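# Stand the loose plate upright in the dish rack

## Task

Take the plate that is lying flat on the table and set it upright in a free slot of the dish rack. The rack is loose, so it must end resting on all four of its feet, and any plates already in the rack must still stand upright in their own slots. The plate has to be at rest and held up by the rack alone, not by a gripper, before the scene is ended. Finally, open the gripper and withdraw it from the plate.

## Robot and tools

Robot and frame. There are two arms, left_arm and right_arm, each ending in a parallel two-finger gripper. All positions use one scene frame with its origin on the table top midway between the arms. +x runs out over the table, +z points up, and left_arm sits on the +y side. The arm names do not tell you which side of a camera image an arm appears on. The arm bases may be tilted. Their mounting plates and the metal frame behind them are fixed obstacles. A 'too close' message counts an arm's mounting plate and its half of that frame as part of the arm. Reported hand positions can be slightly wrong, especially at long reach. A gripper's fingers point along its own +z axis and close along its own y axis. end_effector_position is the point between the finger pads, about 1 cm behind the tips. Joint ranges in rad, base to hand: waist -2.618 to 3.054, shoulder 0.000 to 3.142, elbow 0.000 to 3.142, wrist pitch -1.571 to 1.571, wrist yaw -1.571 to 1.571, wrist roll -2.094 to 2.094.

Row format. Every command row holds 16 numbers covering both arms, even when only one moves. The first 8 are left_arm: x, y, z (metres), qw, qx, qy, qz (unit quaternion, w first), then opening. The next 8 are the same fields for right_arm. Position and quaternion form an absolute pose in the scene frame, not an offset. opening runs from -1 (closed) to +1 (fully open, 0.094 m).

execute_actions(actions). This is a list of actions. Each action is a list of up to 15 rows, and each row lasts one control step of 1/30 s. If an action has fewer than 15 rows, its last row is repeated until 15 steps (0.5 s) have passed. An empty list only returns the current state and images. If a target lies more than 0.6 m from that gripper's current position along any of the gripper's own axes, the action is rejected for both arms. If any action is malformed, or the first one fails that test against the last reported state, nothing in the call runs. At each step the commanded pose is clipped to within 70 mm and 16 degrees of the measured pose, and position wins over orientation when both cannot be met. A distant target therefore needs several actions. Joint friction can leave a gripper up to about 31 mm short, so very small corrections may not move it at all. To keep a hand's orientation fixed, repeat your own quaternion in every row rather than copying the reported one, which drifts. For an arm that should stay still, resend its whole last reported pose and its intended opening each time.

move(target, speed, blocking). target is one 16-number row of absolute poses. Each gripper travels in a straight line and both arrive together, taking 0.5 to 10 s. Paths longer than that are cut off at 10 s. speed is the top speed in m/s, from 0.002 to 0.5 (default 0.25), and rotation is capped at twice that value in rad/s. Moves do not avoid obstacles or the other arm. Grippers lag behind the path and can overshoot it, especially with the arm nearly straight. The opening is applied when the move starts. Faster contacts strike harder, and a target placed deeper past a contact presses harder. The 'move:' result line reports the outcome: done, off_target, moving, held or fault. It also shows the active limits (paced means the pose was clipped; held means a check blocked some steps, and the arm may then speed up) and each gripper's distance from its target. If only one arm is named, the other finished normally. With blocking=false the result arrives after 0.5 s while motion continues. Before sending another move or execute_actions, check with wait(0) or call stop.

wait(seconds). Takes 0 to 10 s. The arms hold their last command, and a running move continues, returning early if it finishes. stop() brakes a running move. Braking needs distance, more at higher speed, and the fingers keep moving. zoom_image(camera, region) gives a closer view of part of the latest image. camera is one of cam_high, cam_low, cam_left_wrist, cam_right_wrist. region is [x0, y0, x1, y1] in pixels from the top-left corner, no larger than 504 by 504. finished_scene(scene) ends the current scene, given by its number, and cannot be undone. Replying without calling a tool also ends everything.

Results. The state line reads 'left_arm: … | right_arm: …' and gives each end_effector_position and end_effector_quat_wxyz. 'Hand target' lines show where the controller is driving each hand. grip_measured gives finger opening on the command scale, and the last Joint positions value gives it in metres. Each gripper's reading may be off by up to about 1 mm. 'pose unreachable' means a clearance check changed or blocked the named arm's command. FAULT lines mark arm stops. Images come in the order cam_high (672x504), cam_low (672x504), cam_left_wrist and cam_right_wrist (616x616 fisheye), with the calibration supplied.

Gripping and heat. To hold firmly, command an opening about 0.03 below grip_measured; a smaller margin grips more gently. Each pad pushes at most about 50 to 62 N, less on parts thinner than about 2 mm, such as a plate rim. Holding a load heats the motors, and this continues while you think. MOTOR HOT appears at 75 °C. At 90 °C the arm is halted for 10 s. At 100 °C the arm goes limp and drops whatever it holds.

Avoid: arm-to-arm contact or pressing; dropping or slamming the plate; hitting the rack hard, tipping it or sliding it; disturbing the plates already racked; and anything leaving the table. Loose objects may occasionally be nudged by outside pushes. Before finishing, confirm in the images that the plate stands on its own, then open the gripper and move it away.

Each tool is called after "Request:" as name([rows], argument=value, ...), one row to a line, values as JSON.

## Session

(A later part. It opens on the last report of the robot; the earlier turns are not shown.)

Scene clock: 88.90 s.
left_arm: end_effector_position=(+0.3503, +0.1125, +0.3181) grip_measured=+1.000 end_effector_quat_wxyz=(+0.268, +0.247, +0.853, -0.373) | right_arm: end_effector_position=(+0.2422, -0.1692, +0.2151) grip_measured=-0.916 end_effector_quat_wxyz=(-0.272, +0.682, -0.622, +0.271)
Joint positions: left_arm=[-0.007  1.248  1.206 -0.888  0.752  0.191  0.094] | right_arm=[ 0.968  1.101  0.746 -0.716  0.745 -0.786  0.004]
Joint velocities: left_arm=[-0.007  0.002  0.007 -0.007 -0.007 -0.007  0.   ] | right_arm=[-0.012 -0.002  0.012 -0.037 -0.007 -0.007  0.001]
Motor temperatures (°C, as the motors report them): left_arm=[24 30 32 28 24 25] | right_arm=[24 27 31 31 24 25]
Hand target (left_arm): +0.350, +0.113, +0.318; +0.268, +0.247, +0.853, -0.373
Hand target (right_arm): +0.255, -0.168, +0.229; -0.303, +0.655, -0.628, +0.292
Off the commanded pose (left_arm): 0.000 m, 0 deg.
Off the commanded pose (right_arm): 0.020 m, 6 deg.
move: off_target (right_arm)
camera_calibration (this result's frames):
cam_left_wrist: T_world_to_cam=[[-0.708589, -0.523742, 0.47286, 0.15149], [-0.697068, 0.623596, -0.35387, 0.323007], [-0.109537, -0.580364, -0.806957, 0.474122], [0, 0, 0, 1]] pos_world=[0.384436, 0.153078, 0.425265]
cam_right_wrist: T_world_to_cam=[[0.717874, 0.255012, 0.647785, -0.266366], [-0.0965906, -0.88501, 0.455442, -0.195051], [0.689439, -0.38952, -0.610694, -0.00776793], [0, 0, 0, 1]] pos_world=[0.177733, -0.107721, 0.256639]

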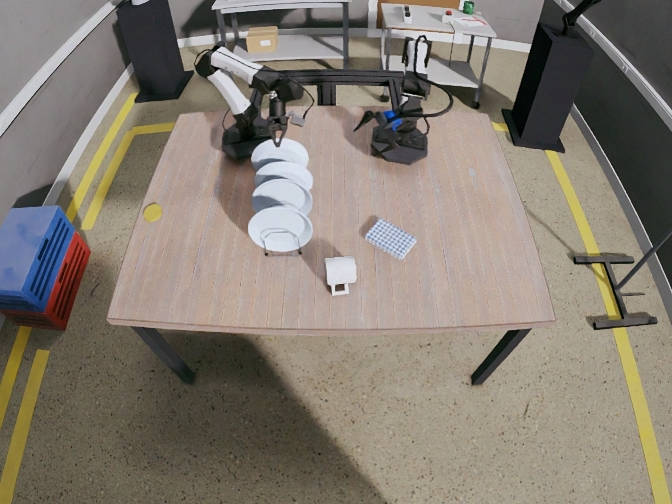

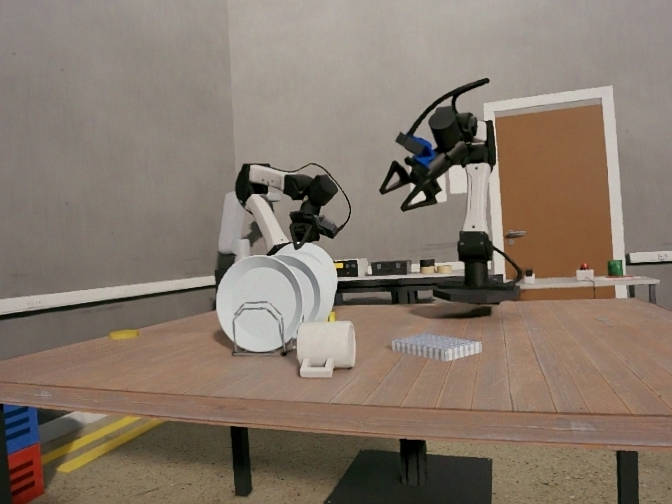

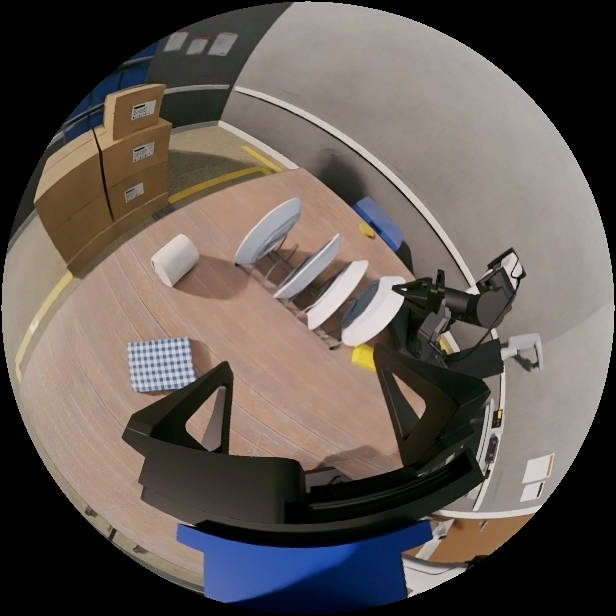

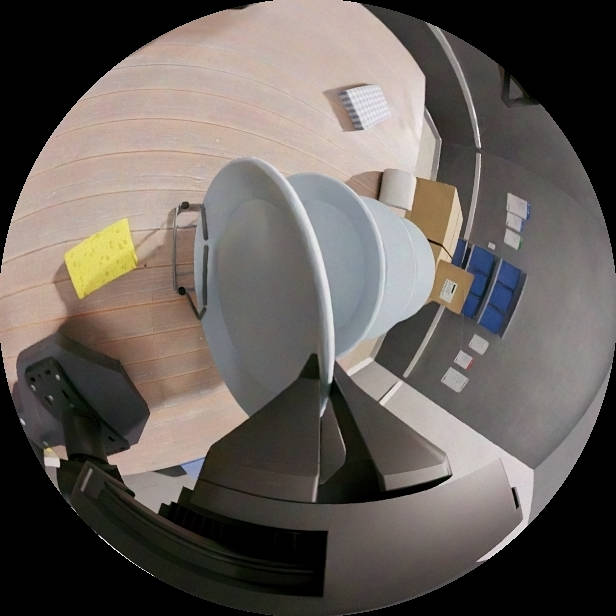

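Request:
move(target=[0.3503,0.1125,0.3181,0.268,0.247,0.853,-0.373,1, 0.260,-0.166,0.201,0.3054,-0.655,0.6268,-0.2922,-0.95], speed=0.03)

Request:
zoom_image(camera="cam_low", region=[200, 200, 360, 370])

Request:
zoom_image(camera="cam_right_wrist", region=[140, 150, 340, 350])

Scene clock: 92.67 s.
left_arm: end_effector_position=(+0.3503, +0.1125, +0.3181) grip_measured=+1.000 end_effector_quat_wxyz=(+0.268, +0.247, +0.853, -0.373) | right_arm: end_effector_position=(+0.2440, -0.1692, +0.1952) grip_measured=-0.916 end_effector_quat_wxyz=(-0.278, +0.683, -0.619, +0.270)
Joint positions: left_arm=[-0.007  1.248  1.206 -0.888  0.752  0.191  0.094] | right_arm=[ 0.948  1.101  0.657 -0.593  0.734 -0.822  0.004]
Joint velocities: left_arm=[ 0.007  0.007 -0.012 -0.022 -0.051  0.007  0.   ] | right_arm=[-0.012 -0.017 -0.027  0.066  0.051  0.022  0.001]
Motor temperatures (°C, as the motors report them): left_arm=[24 30 33 28 24 25] | right_arm=[24 27 31 32 24 25]
Hand target (left_arm): +0.350, +0.113, +0.318; +0.268, +0.247, +0.853, -0.373
Hand target (right_arm): +0.258, -0.168, +0.202; -0.303, +0.655, -0.628, +0.292
Off the commanded pose (left_arm): 0.000 m, 0 deg.
Off the commanded pose (right_arm): 0.017 m, 5 deg.
move: off_target (right_arm)
camera_calibration (this result's frames):
cam_left_wrist: T_world_to_cam=[[-0.708589, -0.523742, 0.47286, 0.15149], [-0.697068, 0.623596, -0.35387, 0.323007], [-0.109537, -0.580364, -0.806957, 0.474122], [0, 0, 0, 1]] pos_world=[0.384436, 0.153078, 0.425265]
cam_right_wrist: T_world_to_cam=[[0.710347, 0.255462, 0.655856, -0.254414], [-0.0934532, -0.889328, 0.447619, -0.185775], [0.69762, -0.379256, -0.607857, -0.0220132], [0, 0, 0, 1]] pos_world=[0.178718, -0.108571, 0.236634]

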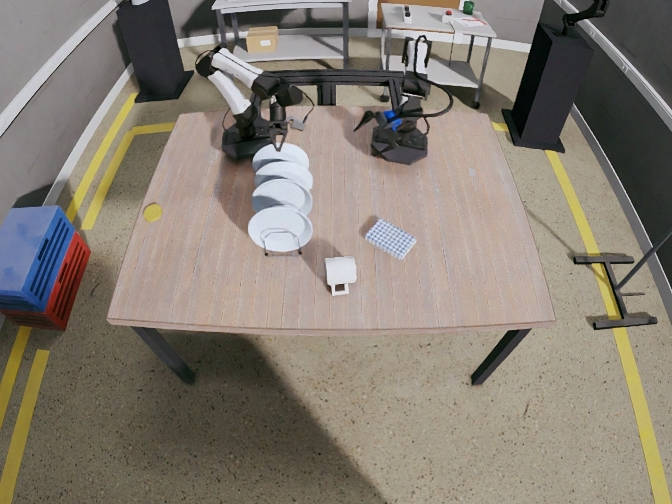

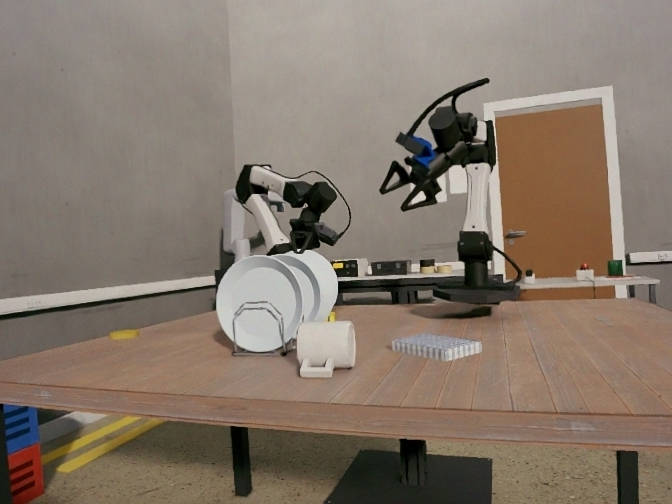

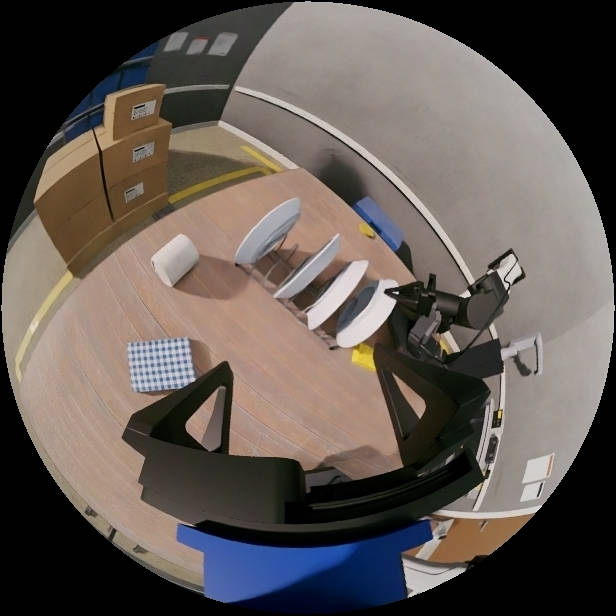

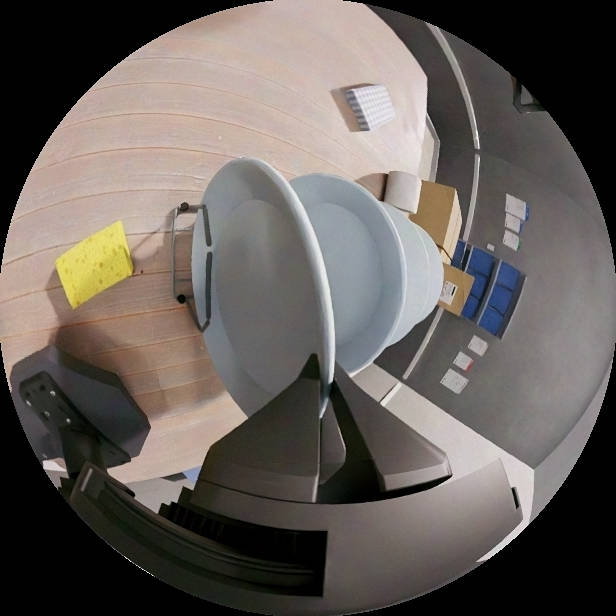

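Region (200, 200, 360, 370) of cam_low's 672x504 image, scaled by 2.965, with more detail than that image has; it fills the left 474 columns of this view, and the rest is white.

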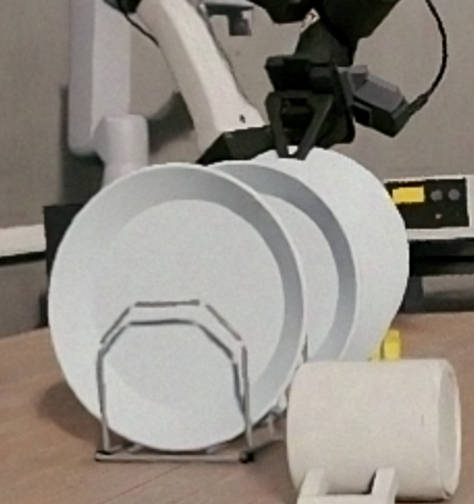

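Region (140, 150, 340, 350) of cam_right_wrist's 616x616 image, scaled by 2.520, with more detail than that image has.

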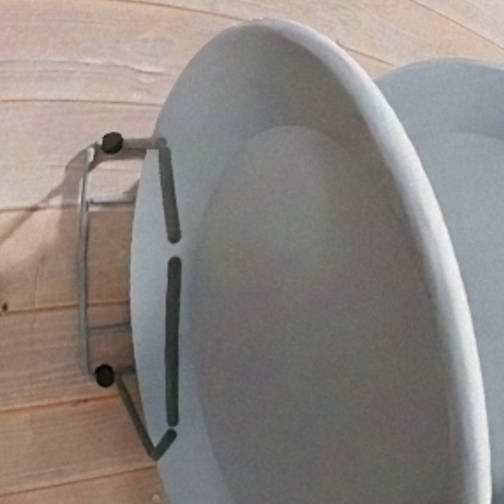

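Request:
move(target=[0.3503,0.1125,0.3181,0.268,0.247,0.853,-0.373,1, 0.254,-0.159,0.195,0.3054,-0.655,0.6268,-0.2922,-0.95], speed=0.03)

Request:
zoom_image(camera="cam_low", region=[200, 200, 360, 370])

Request:
zoom_image(camera="cam_right_wrist", region=[140, 150, 340, 350])

Scene clock: 96.70 s.
left_arm: end_effector_position=(+0.3503, +0.1125, +0.3181) grip_measured=+1.000 end_effector_quat_wxyz=(+0.268, +0.247, +0.853, -0.373) | right_arm: end_effector_position=(+0.2425, -0.1637, +0.1871) grip_measured=-0.916 end_effector_quat_wxyz=(-0.275, +0.682, -0.621, +0.271)
Joint positions: left_arm=[-0.007  1.248  1.206 -0.888  0.752  0.191  0.094] | right_arm=[ 0.966  1.141  0.65  -0.569  0.745 -0.792  0.004]
Joint velocities: left_arm=[-0.017 -0.002  0.007 -0.007  0.037  0.037  0.   ] | right_arm=[ 0.007 -0.012  0.002 -0.037 -0.051 -0.022 -0.   ]
Motor temperatures (°C, as the motors report them): left_arm=[24 30 33 28 24 25] | right_arm=[24 27 31 32 24 25]
Hand target (left_arm): +0.350, +0.113, +0.318; +0.268, +0.247, +0.853, -0.373
Hand target (right_arm): +0.253, -0.160, +0.195; -0.303, +0.655, -0.628, +0.291
Off the commanded pose (left_arm): 0.000 m, 0 deg.
Off the commanded pose (right_arm): 0.015 m, 5 deg.
move: off_target (right_arm)
camera_calibration (this result's frames):
cam_left_wrist: T_world_to_cam=[[-0.708589, -0.523742, 0.47286, 0.15149], [-0.697068, 0.623596, -0.35387, 0.323007], [-0.109537, -0.580364, -0.806957, 0.474122], [0, 0, 0, 1]] pos_world=[0.384436, 0.153078, 0.425265]
cam_right_wrist: T_world_to_cam=[[0.714191, 0.253643, 0.652378, -0.250024], [-0.0969527, -0.887201, 0.451081, -0.176835], [0.693204, -0.385407, -0.609039, -0.0234767], [0, 0, 0, 1]] pos_world=[0.177695, -0.10252, 0.228579]

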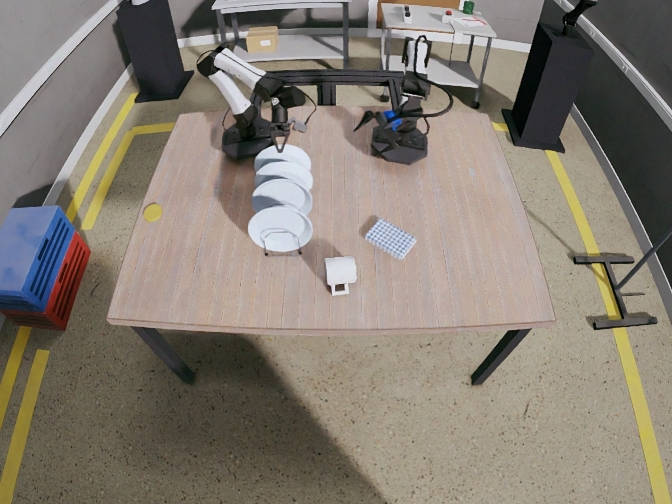

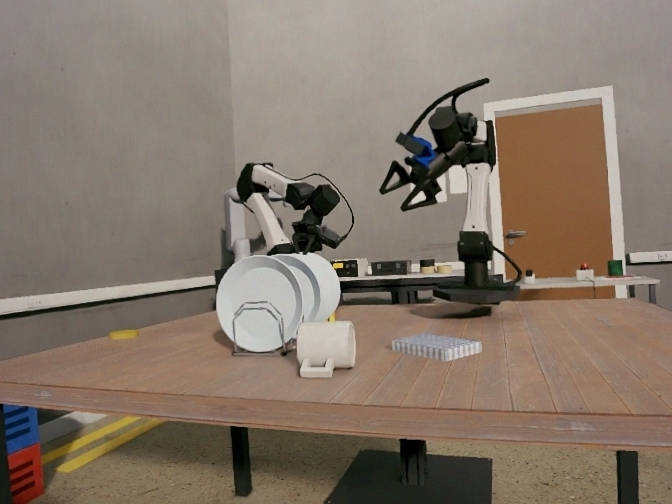

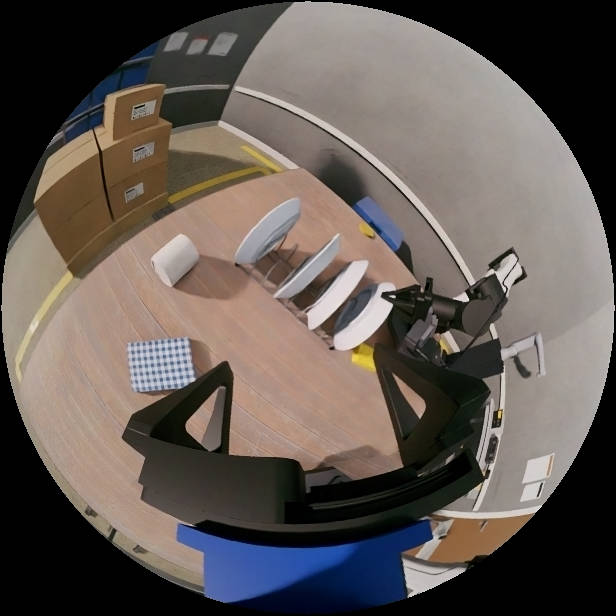

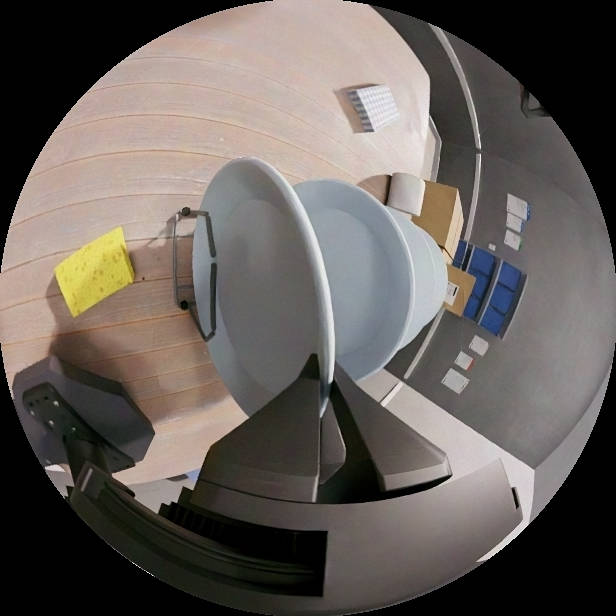

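Region (200, 200, 360, 370) of cam_low's 672x504 image, scaled by 2.965, with more detail than that image has; it fills the left 474 columns of this view, and the rest is white.

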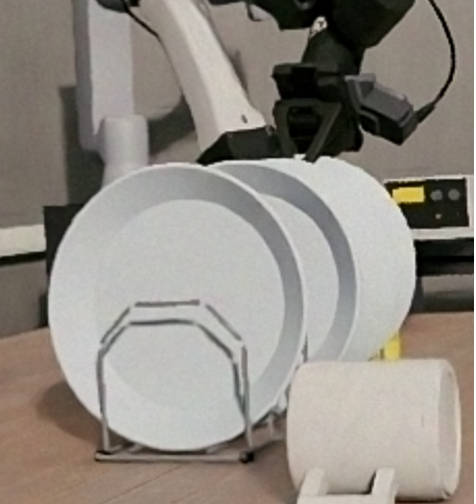

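Region (140, 150, 340, 350) of cam_right_wrist's 616x616 image, scaled by 2.520, with more detail than that image has.

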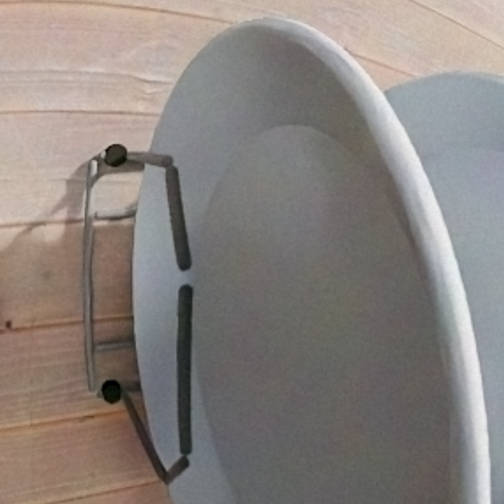

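Seated. Release and retreat.

Request:
move(target=[0.3503,0.1125,0.3181,0.268,0.247,0.853,-0.373,1, 0.246,-0.163,0.190,0.285,-0.672,0.623,-0.28,-0.6], speed=0.03)

Request:
move(target=[0.3503,0.1125,0.3181,0.268,0.247,0.853,-0.373,1, 0.195,-0.168,0.25,0.285,-0.672,0.623,-0.28,-0.6], speed=0.1)

Request:
move(target=[0.3503,0.1125,0.3181,0.268,0.247,0.853,-0.373,1, 0.19,-0.19,0.32,0.265,-0.66,0.645,-0.265,-0.3], speed=0.2)

Request:
zoom_image(camera="cam_left_wrist", region=[210, 180, 450, 380])

Scene clock: 101.70 s.
left_arm: end_effector_position=(+0.3503, +0.1125, +0.3181) grip_measured=+1.000 end_effector_quat_wxyz=(+0.268, +0.247, +0.853, -0.373) | right_arm: end_effector_position=(+0.2456, -0.1628, +0.1904) grip_measured=-0.602 end_effector_quat_wxyz=(-0.283, +0.675, -0.623, +0.276)
Joint positions: left_arm=[-0.007  1.248  1.206 -0.888  0.752  0.191  0.094] | right_arm=[ 0.966  1.141  0.65  -0.551  0.761 -0.792  0.019]
Joint velocities: left_arm=[ 0.002 -0.007 -0.002  0.022  0.007  0.007  0.   ] | right_arm=[-0.007 -0.007 -0.012 -0.051 -0.066  0.007 -0.   ]
Motor temperatures (°C, as the motors report them): left_arm=[24 30 33 28 24 25] | right_arm=[24 26 31 32 24 25]
Hand target (left_arm): +0.350, +0.113, +0.318; +0.268, +0.247, +0.853, -0.373
Hand target (right_arm): +0.246, -0.163, +0.190; -0.285, +0.672, -0.623, +0.280
Off the commanded pose (left_arm): 0.000 m, 0 deg.
Off the commanded pose (right_arm): 0.001 m, 1 deg.
move: done
camera_calibration (this result's frames):
cam_left_wrist: T_world_to_cam=[[-0.708589, -0.523742, 0.47286, 0.15149], [-0.697068, 0.623596, -0.35387, 0.323007], [-0.109537, -0.580364, -0.806957, 0.474122], [0, 0, 0, 1]] pos_world=[0.384436, 0.153078, 0.425265]
cam_right_wrist: T_world_to_cam=[[0.70313, 0.240727, 0.669073, -0.257144], [-0.114617, -0.890274, 0.440765, -0.171385], [0.701763, -0.386603, -0.598387, -0.0276094], [0, 0, 0, 1]] pos_world=[0.180537, -0.101352, 0.231068]

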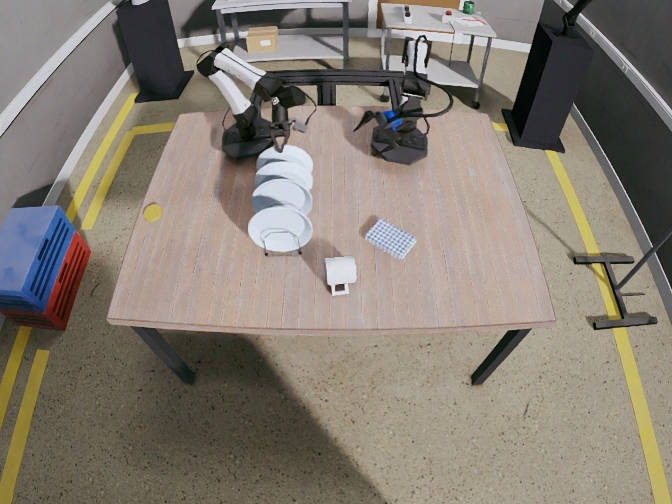

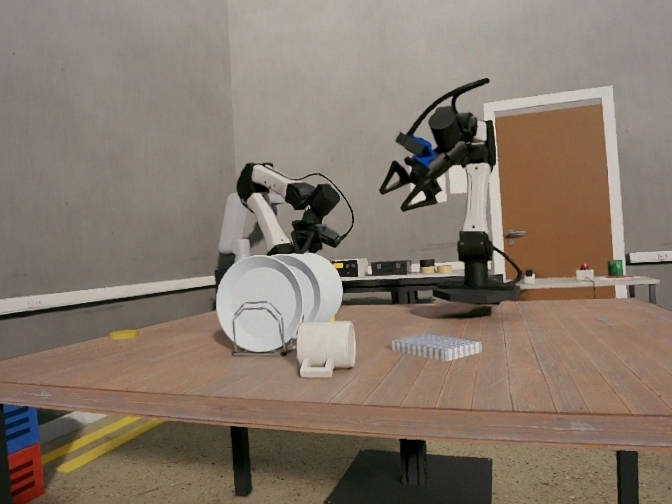

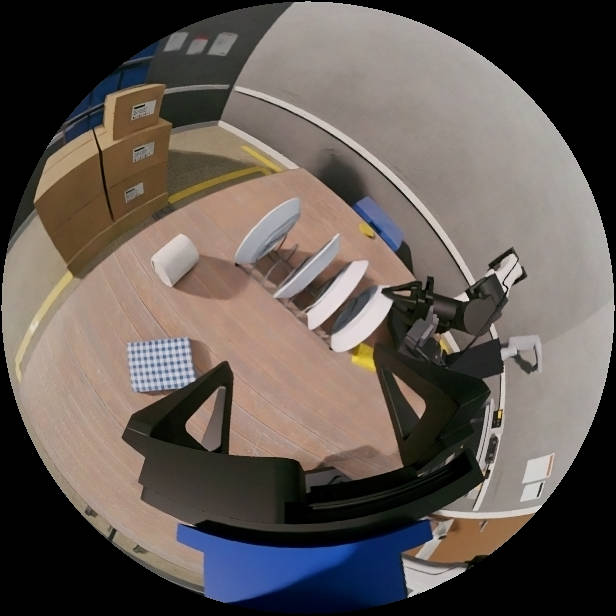

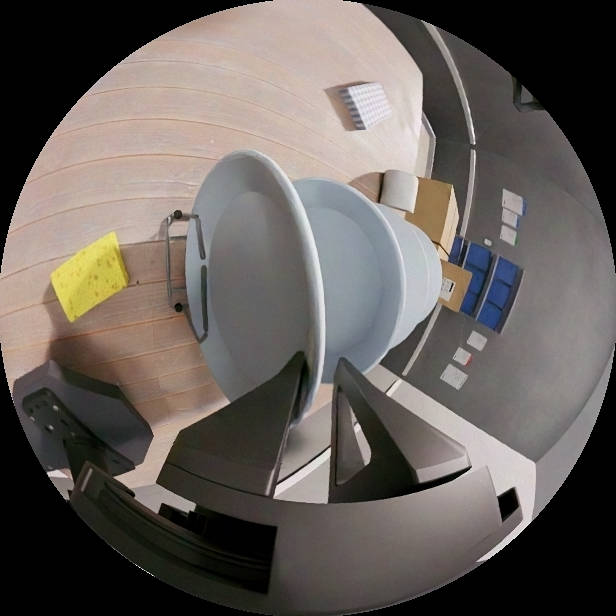

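Scene clock: 103.17 s.
left_arm: end_effector_position=(+0.3503, +0.1125, +0.3181) grip_measured=+1.000 end_effector_quat_wxyz=(+0.268, +0.247, +0.853, -0.373) | right_arm: end_effector_position=(+0.1948, -0.1701, +0.2458) grip_measured=-0.602 end_effector_quat_wxyz=(-0.282, +0.673, -0.624, +0.279)
Joint positions: left_arm=[-0.007  1.248  1.206 -0.888  0.752  0.191  0.094] | right_arm=[ 1.251  1.101  0.865 -1.099  0.875 -0.398  0.019]
Joint velocities: left_arm=[ 0.002 -0.007 -0.002  0.022  0.037 -0.037  0.   ] | right_arm=[-0.002 -0.002  0.007 -0.051 -0.051  0.007  0.   ]
Motor temperatures (°C, as the motors report them): left_arm=[24 30 33 28 24 25] | right_arm=[24 26 31 32 24 25]
Hand target (left_arm): +0.350, +0.113, +0.318; +0.268, +0.247, +0.853, -0.373
Hand target (right_arm): +0.195, -0.167, +0.250; -0.284, +0.672, -0.623, +0.282
Off the commanded pose (left_arm): 0.000 m, 0 deg.
Off the commanded pose (right_arm): 0.005 m, 0 deg.
move: done
camera_calibration (this result's frames):
cam_left_wrist: T_world_to_cam=[[-0.708589, -0.523742, 0.47286, 0.15149], [-0.697068, 0.623596, -0.35387, 0.323007], [-0.109537, -0.580364, -0.806957, 0.474122], [0, 0, 0, 1]] pos_world=[0.384436, 0.153078, 0.425265]
cam_right_wrist: T_world_to_cam=[[0.703166, 0.239431, 0.6695, -0.257115], [-0.121326, -0.887384, 0.44478, -0.207383], [0.700598, -0.393982, -0.59493, 0.0365055], [0, 0, 0, 1]] pos_world=[0.130058, -0.108085, 0.286097]

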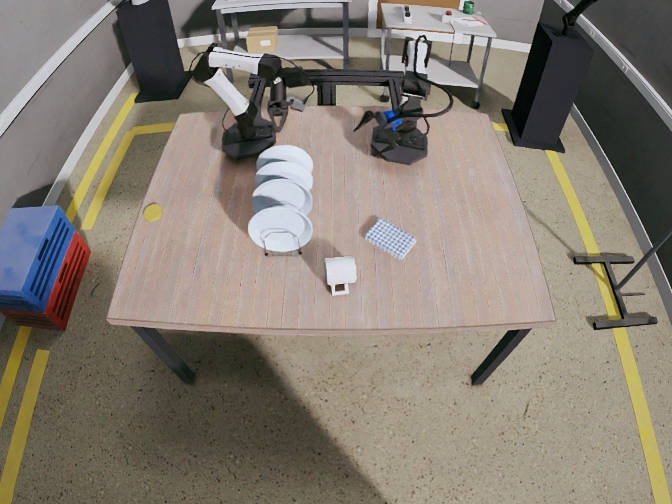

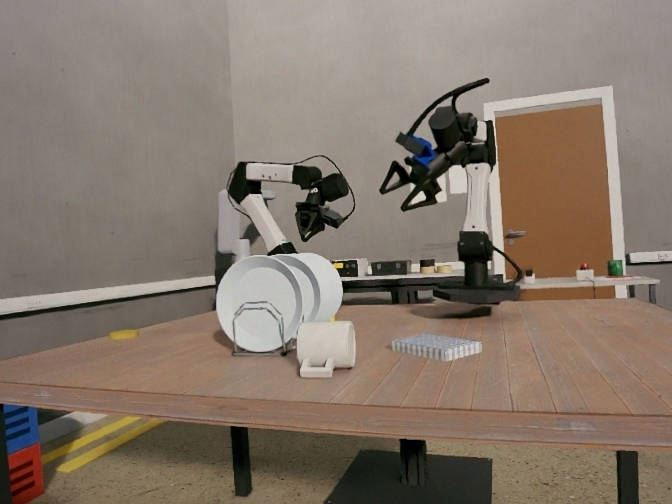

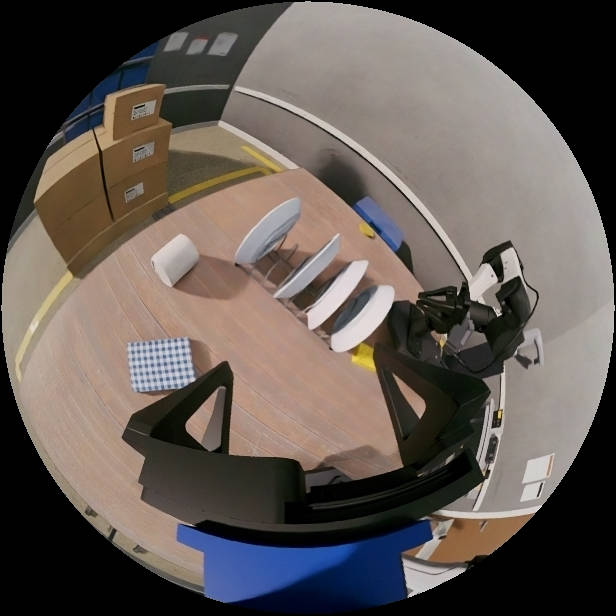

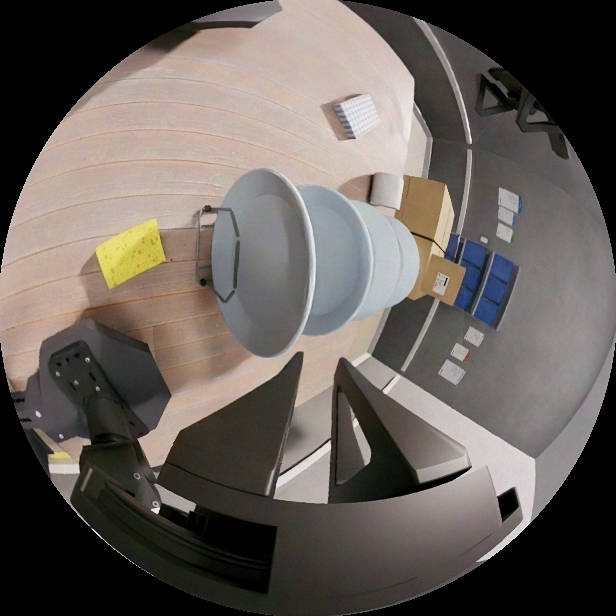

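Scene clock: 104.27 s.
left_arm: end_effector_position=(+0.3503, +0.1125, +0.3181) grip_measured=+1.000 end_effector_quat_wxyz=(+0.268, +0.247, +0.853, -0.373) | right_arm: end_effector_position=(+0.1925, -0.1910, +0.3197) grip_measured=-0.302 end_effector_quat_wxyz=(+0.269, -0.659, +0.648, -0.270)
Joint positions: left_arm=[-0.007  1.248  1.206 -0.888  0.752  0.191  0.094] | right_arm=[ 1.266  1.117  1.194 -1.482  0.855 -0.287  0.033]
Joint velocities: left_arm=[-0.002 -0.002  0.007 -0.007 -0.037  0.095  0.   ] | right_arm=[-0.022  0.007  0.007 -0.022  0.022  0.051 -0.   ]
Motor temperatures (°C, as the motors report them): left_arm=[24 30 33 28 24 25] | right_arm=[24 26 31 32 24 25]
Hand target (left_arm): +0.350, +0.113, +0.318; +0.268, +0.247, +0.853, -0.373
Hand target (right_arm): +0.190, -0.188, +0.320; -0.266, +0.662, -0.648, +0.266
Off the commanded pose (left_arm): 0.000 m, 0 deg.
Off the commanded pose (right_arm): 0.003 m, 1 deg.
move: done
camera_calibration (this result's frames):
cam_left_wrist: T_world_to_cam=[[-0.708589, -0.523742, 0.47286, 0.15149], [-0.697068, 0.623596, -0.35387, 0.323007], [-0.109537, -0.580364, -0.806957, 0.474122], [0, 0, 0, 1]] pos_world=[0.384436, 0.153078, 0.425265]
cam_right_wrist: T_world_to_cam=[[0.736245, 0.19173, 0.648986, -0.308837], [-0.151947, -0.887699, 0.43463, -0.249984], [0.659436, -0.418605, -0.624431, 0.0864712], [0, 0, 0, 1]] pos_world=[0.132373, -0.1265, 0.363077]

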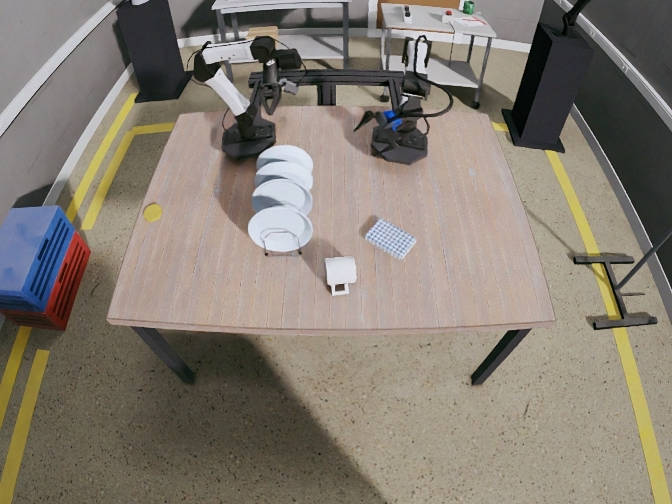

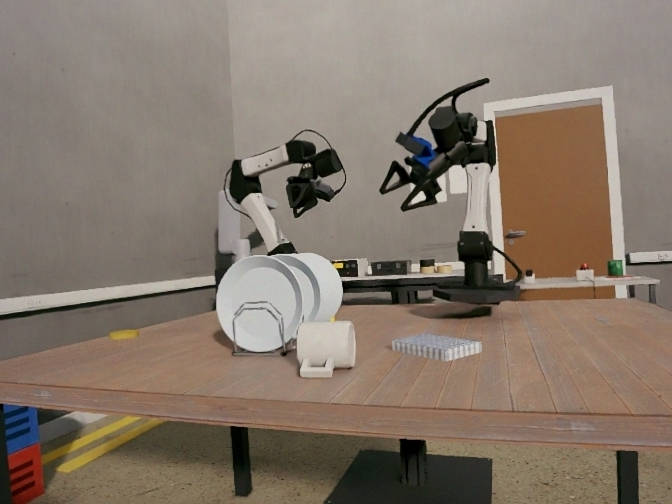

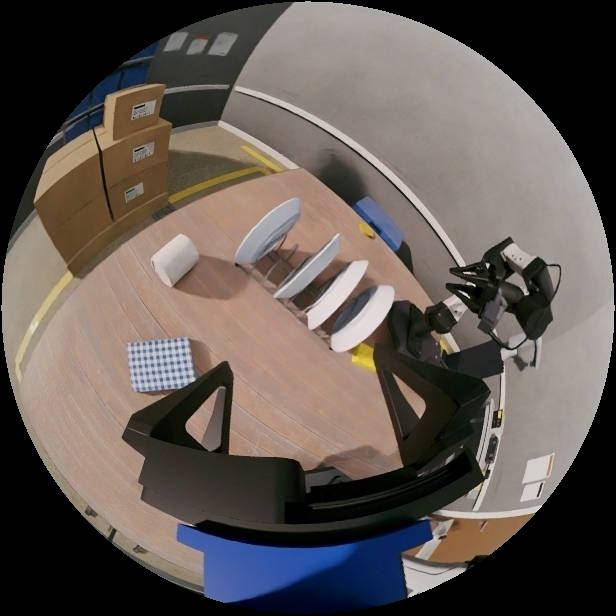

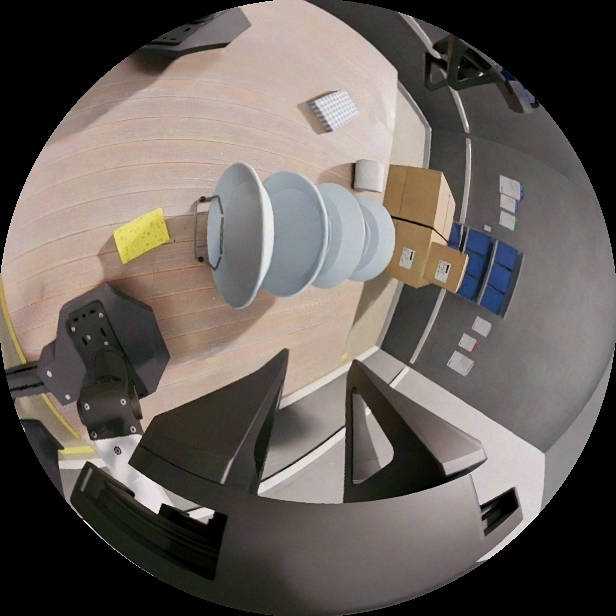

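Region (210, 180, 450, 380) of cam_left_wrist's 616x616 image, scaled by 2.100, with more detail than that image has.

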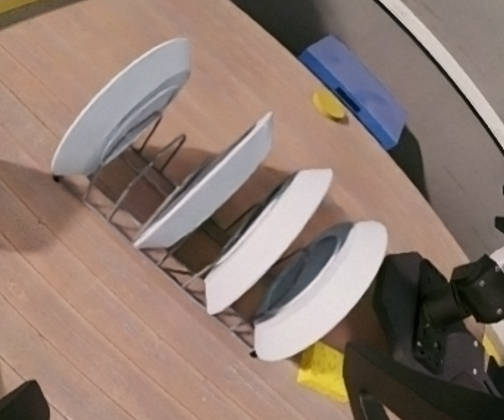

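Request:
wait(seconds=1)

Request:
zoom_image(camera="cam_left_wrist", region=[210, 180, 450, 380])

Scene clock: 106.07 s.
left_arm: end_effector_position=(+0.3503, +0.1125, +0.3181) grip_measured=+1.000 end_effector_quat_wxyz=(+0.268, +0.247, +0.853, -0.373) | right_arm: end_effector_position=(+0.1923, -0.1913, +0.3196) grip_measured=-0.302 end_effector_quat_wxyz=(+0.269, -0.659, +0.648, -0.270)
Joint positions: left_arm=[-0.007  1.248  1.206 -0.888  0.752  0.191  0.094] | right_arm=[ 1.266  1.117  1.194 -1.484  0.854 -0.285  0.033]
Joint velocities: left_arm=[-0.002  0.002 -0.027 -0.051 -0.037 -0.081  0.   ] | right_arm=[-0.007  0.022 -0.022  0.022 -0.037 -0.037 -0.   ]
Motor temperatures (°C, as the motors report them): left_arm=[24 30 33 28 24 25] | right_arm=[24 26 32 31 24 25]
Hand target (left_arm): +0.350, +0.113, +0.318; +0.268, +0.247, +0.853, -0.373
Hand target (right_arm): +0.190, -0.188, +0.320; -0.266, +0.662, -0.648, +0.266
Off the commanded pose (left_arm): 0.000 m, 0 deg.
Off the commanded pose (right_arm): 0.003 m, 1 deg.
wait: 1.00 s; at rest from the start
camera_calibration (this result's frames):
cam_left_wrist: T_world_to_cam=[[-0.708589, -0.523742, 0.47286, 0.15149], [-0.697068, 0.623596, -0.35387, 0.323007], [-0.109537, -0.580364, -0.806957, 0.474122], [0, 0, 0, 1]] pos_world=[0.384436, 0.153078, 0.425265]
cam_right_wrist: T_world_to_cam=[[0.736867, 0.191736, 0.648278, -0.308454], [-0.152236, -0.887246, 0.435452, -0.250377], [0.658674, -0.419562, -0.624594, 0.0863921], [0, 0, 0, 1]] pos_world=[0.132269, -0.126758, 0.362951]

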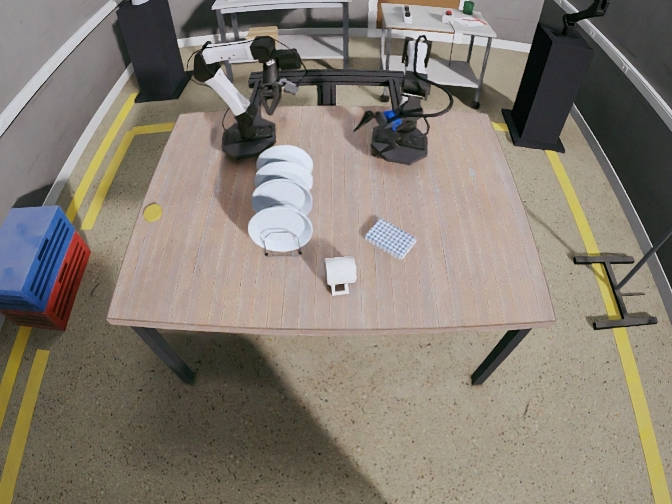

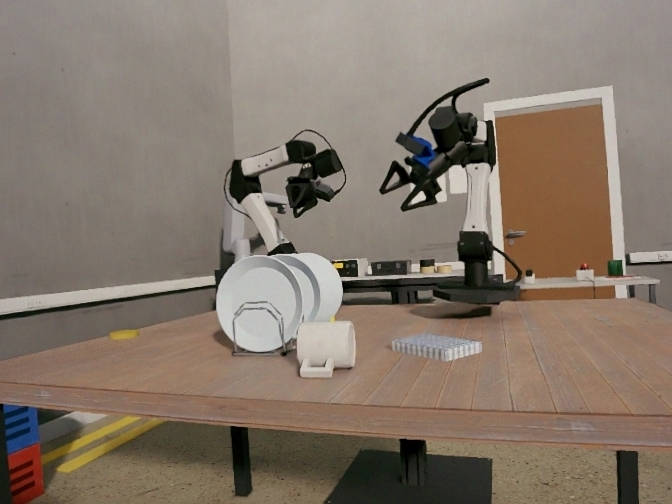

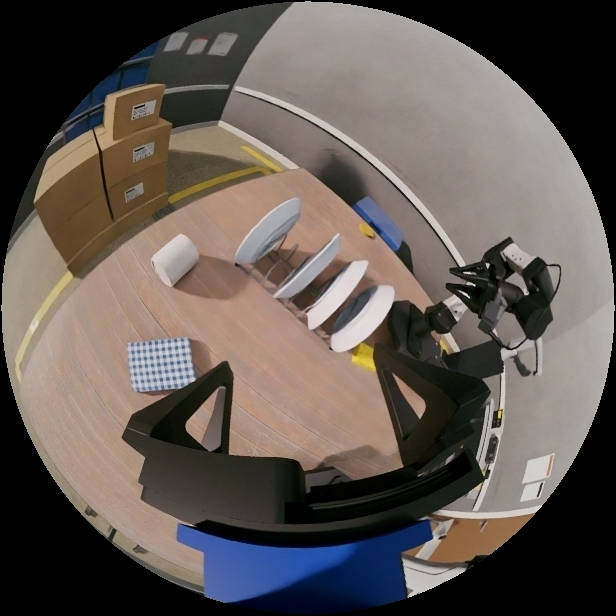

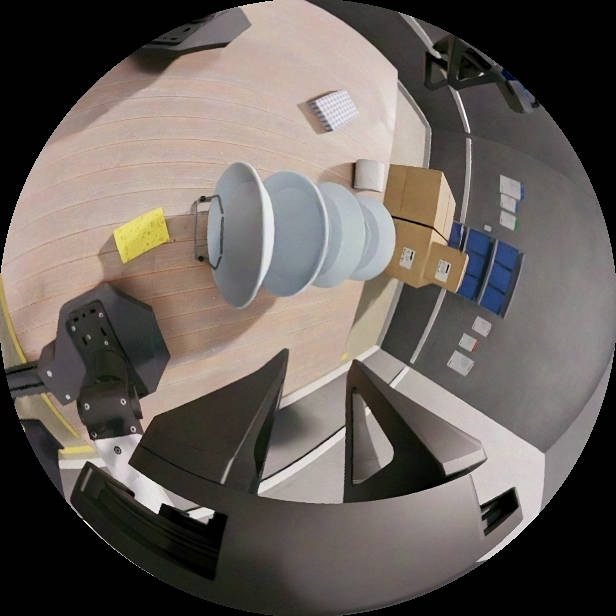

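Region (210, 180, 450, 380) of cam_left_wrist's 616x616 image, scaled by 2.100, with more detail than that image has.

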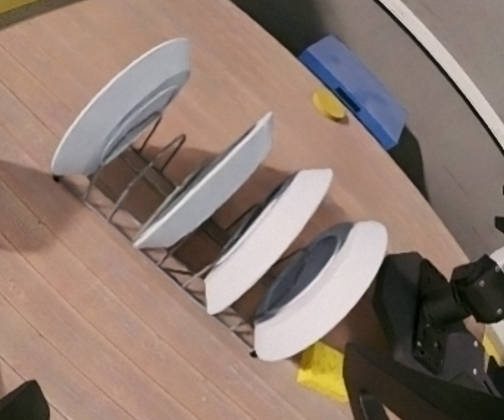

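Request:
finished_scene(scene=2)

The scene is finished: the task was done.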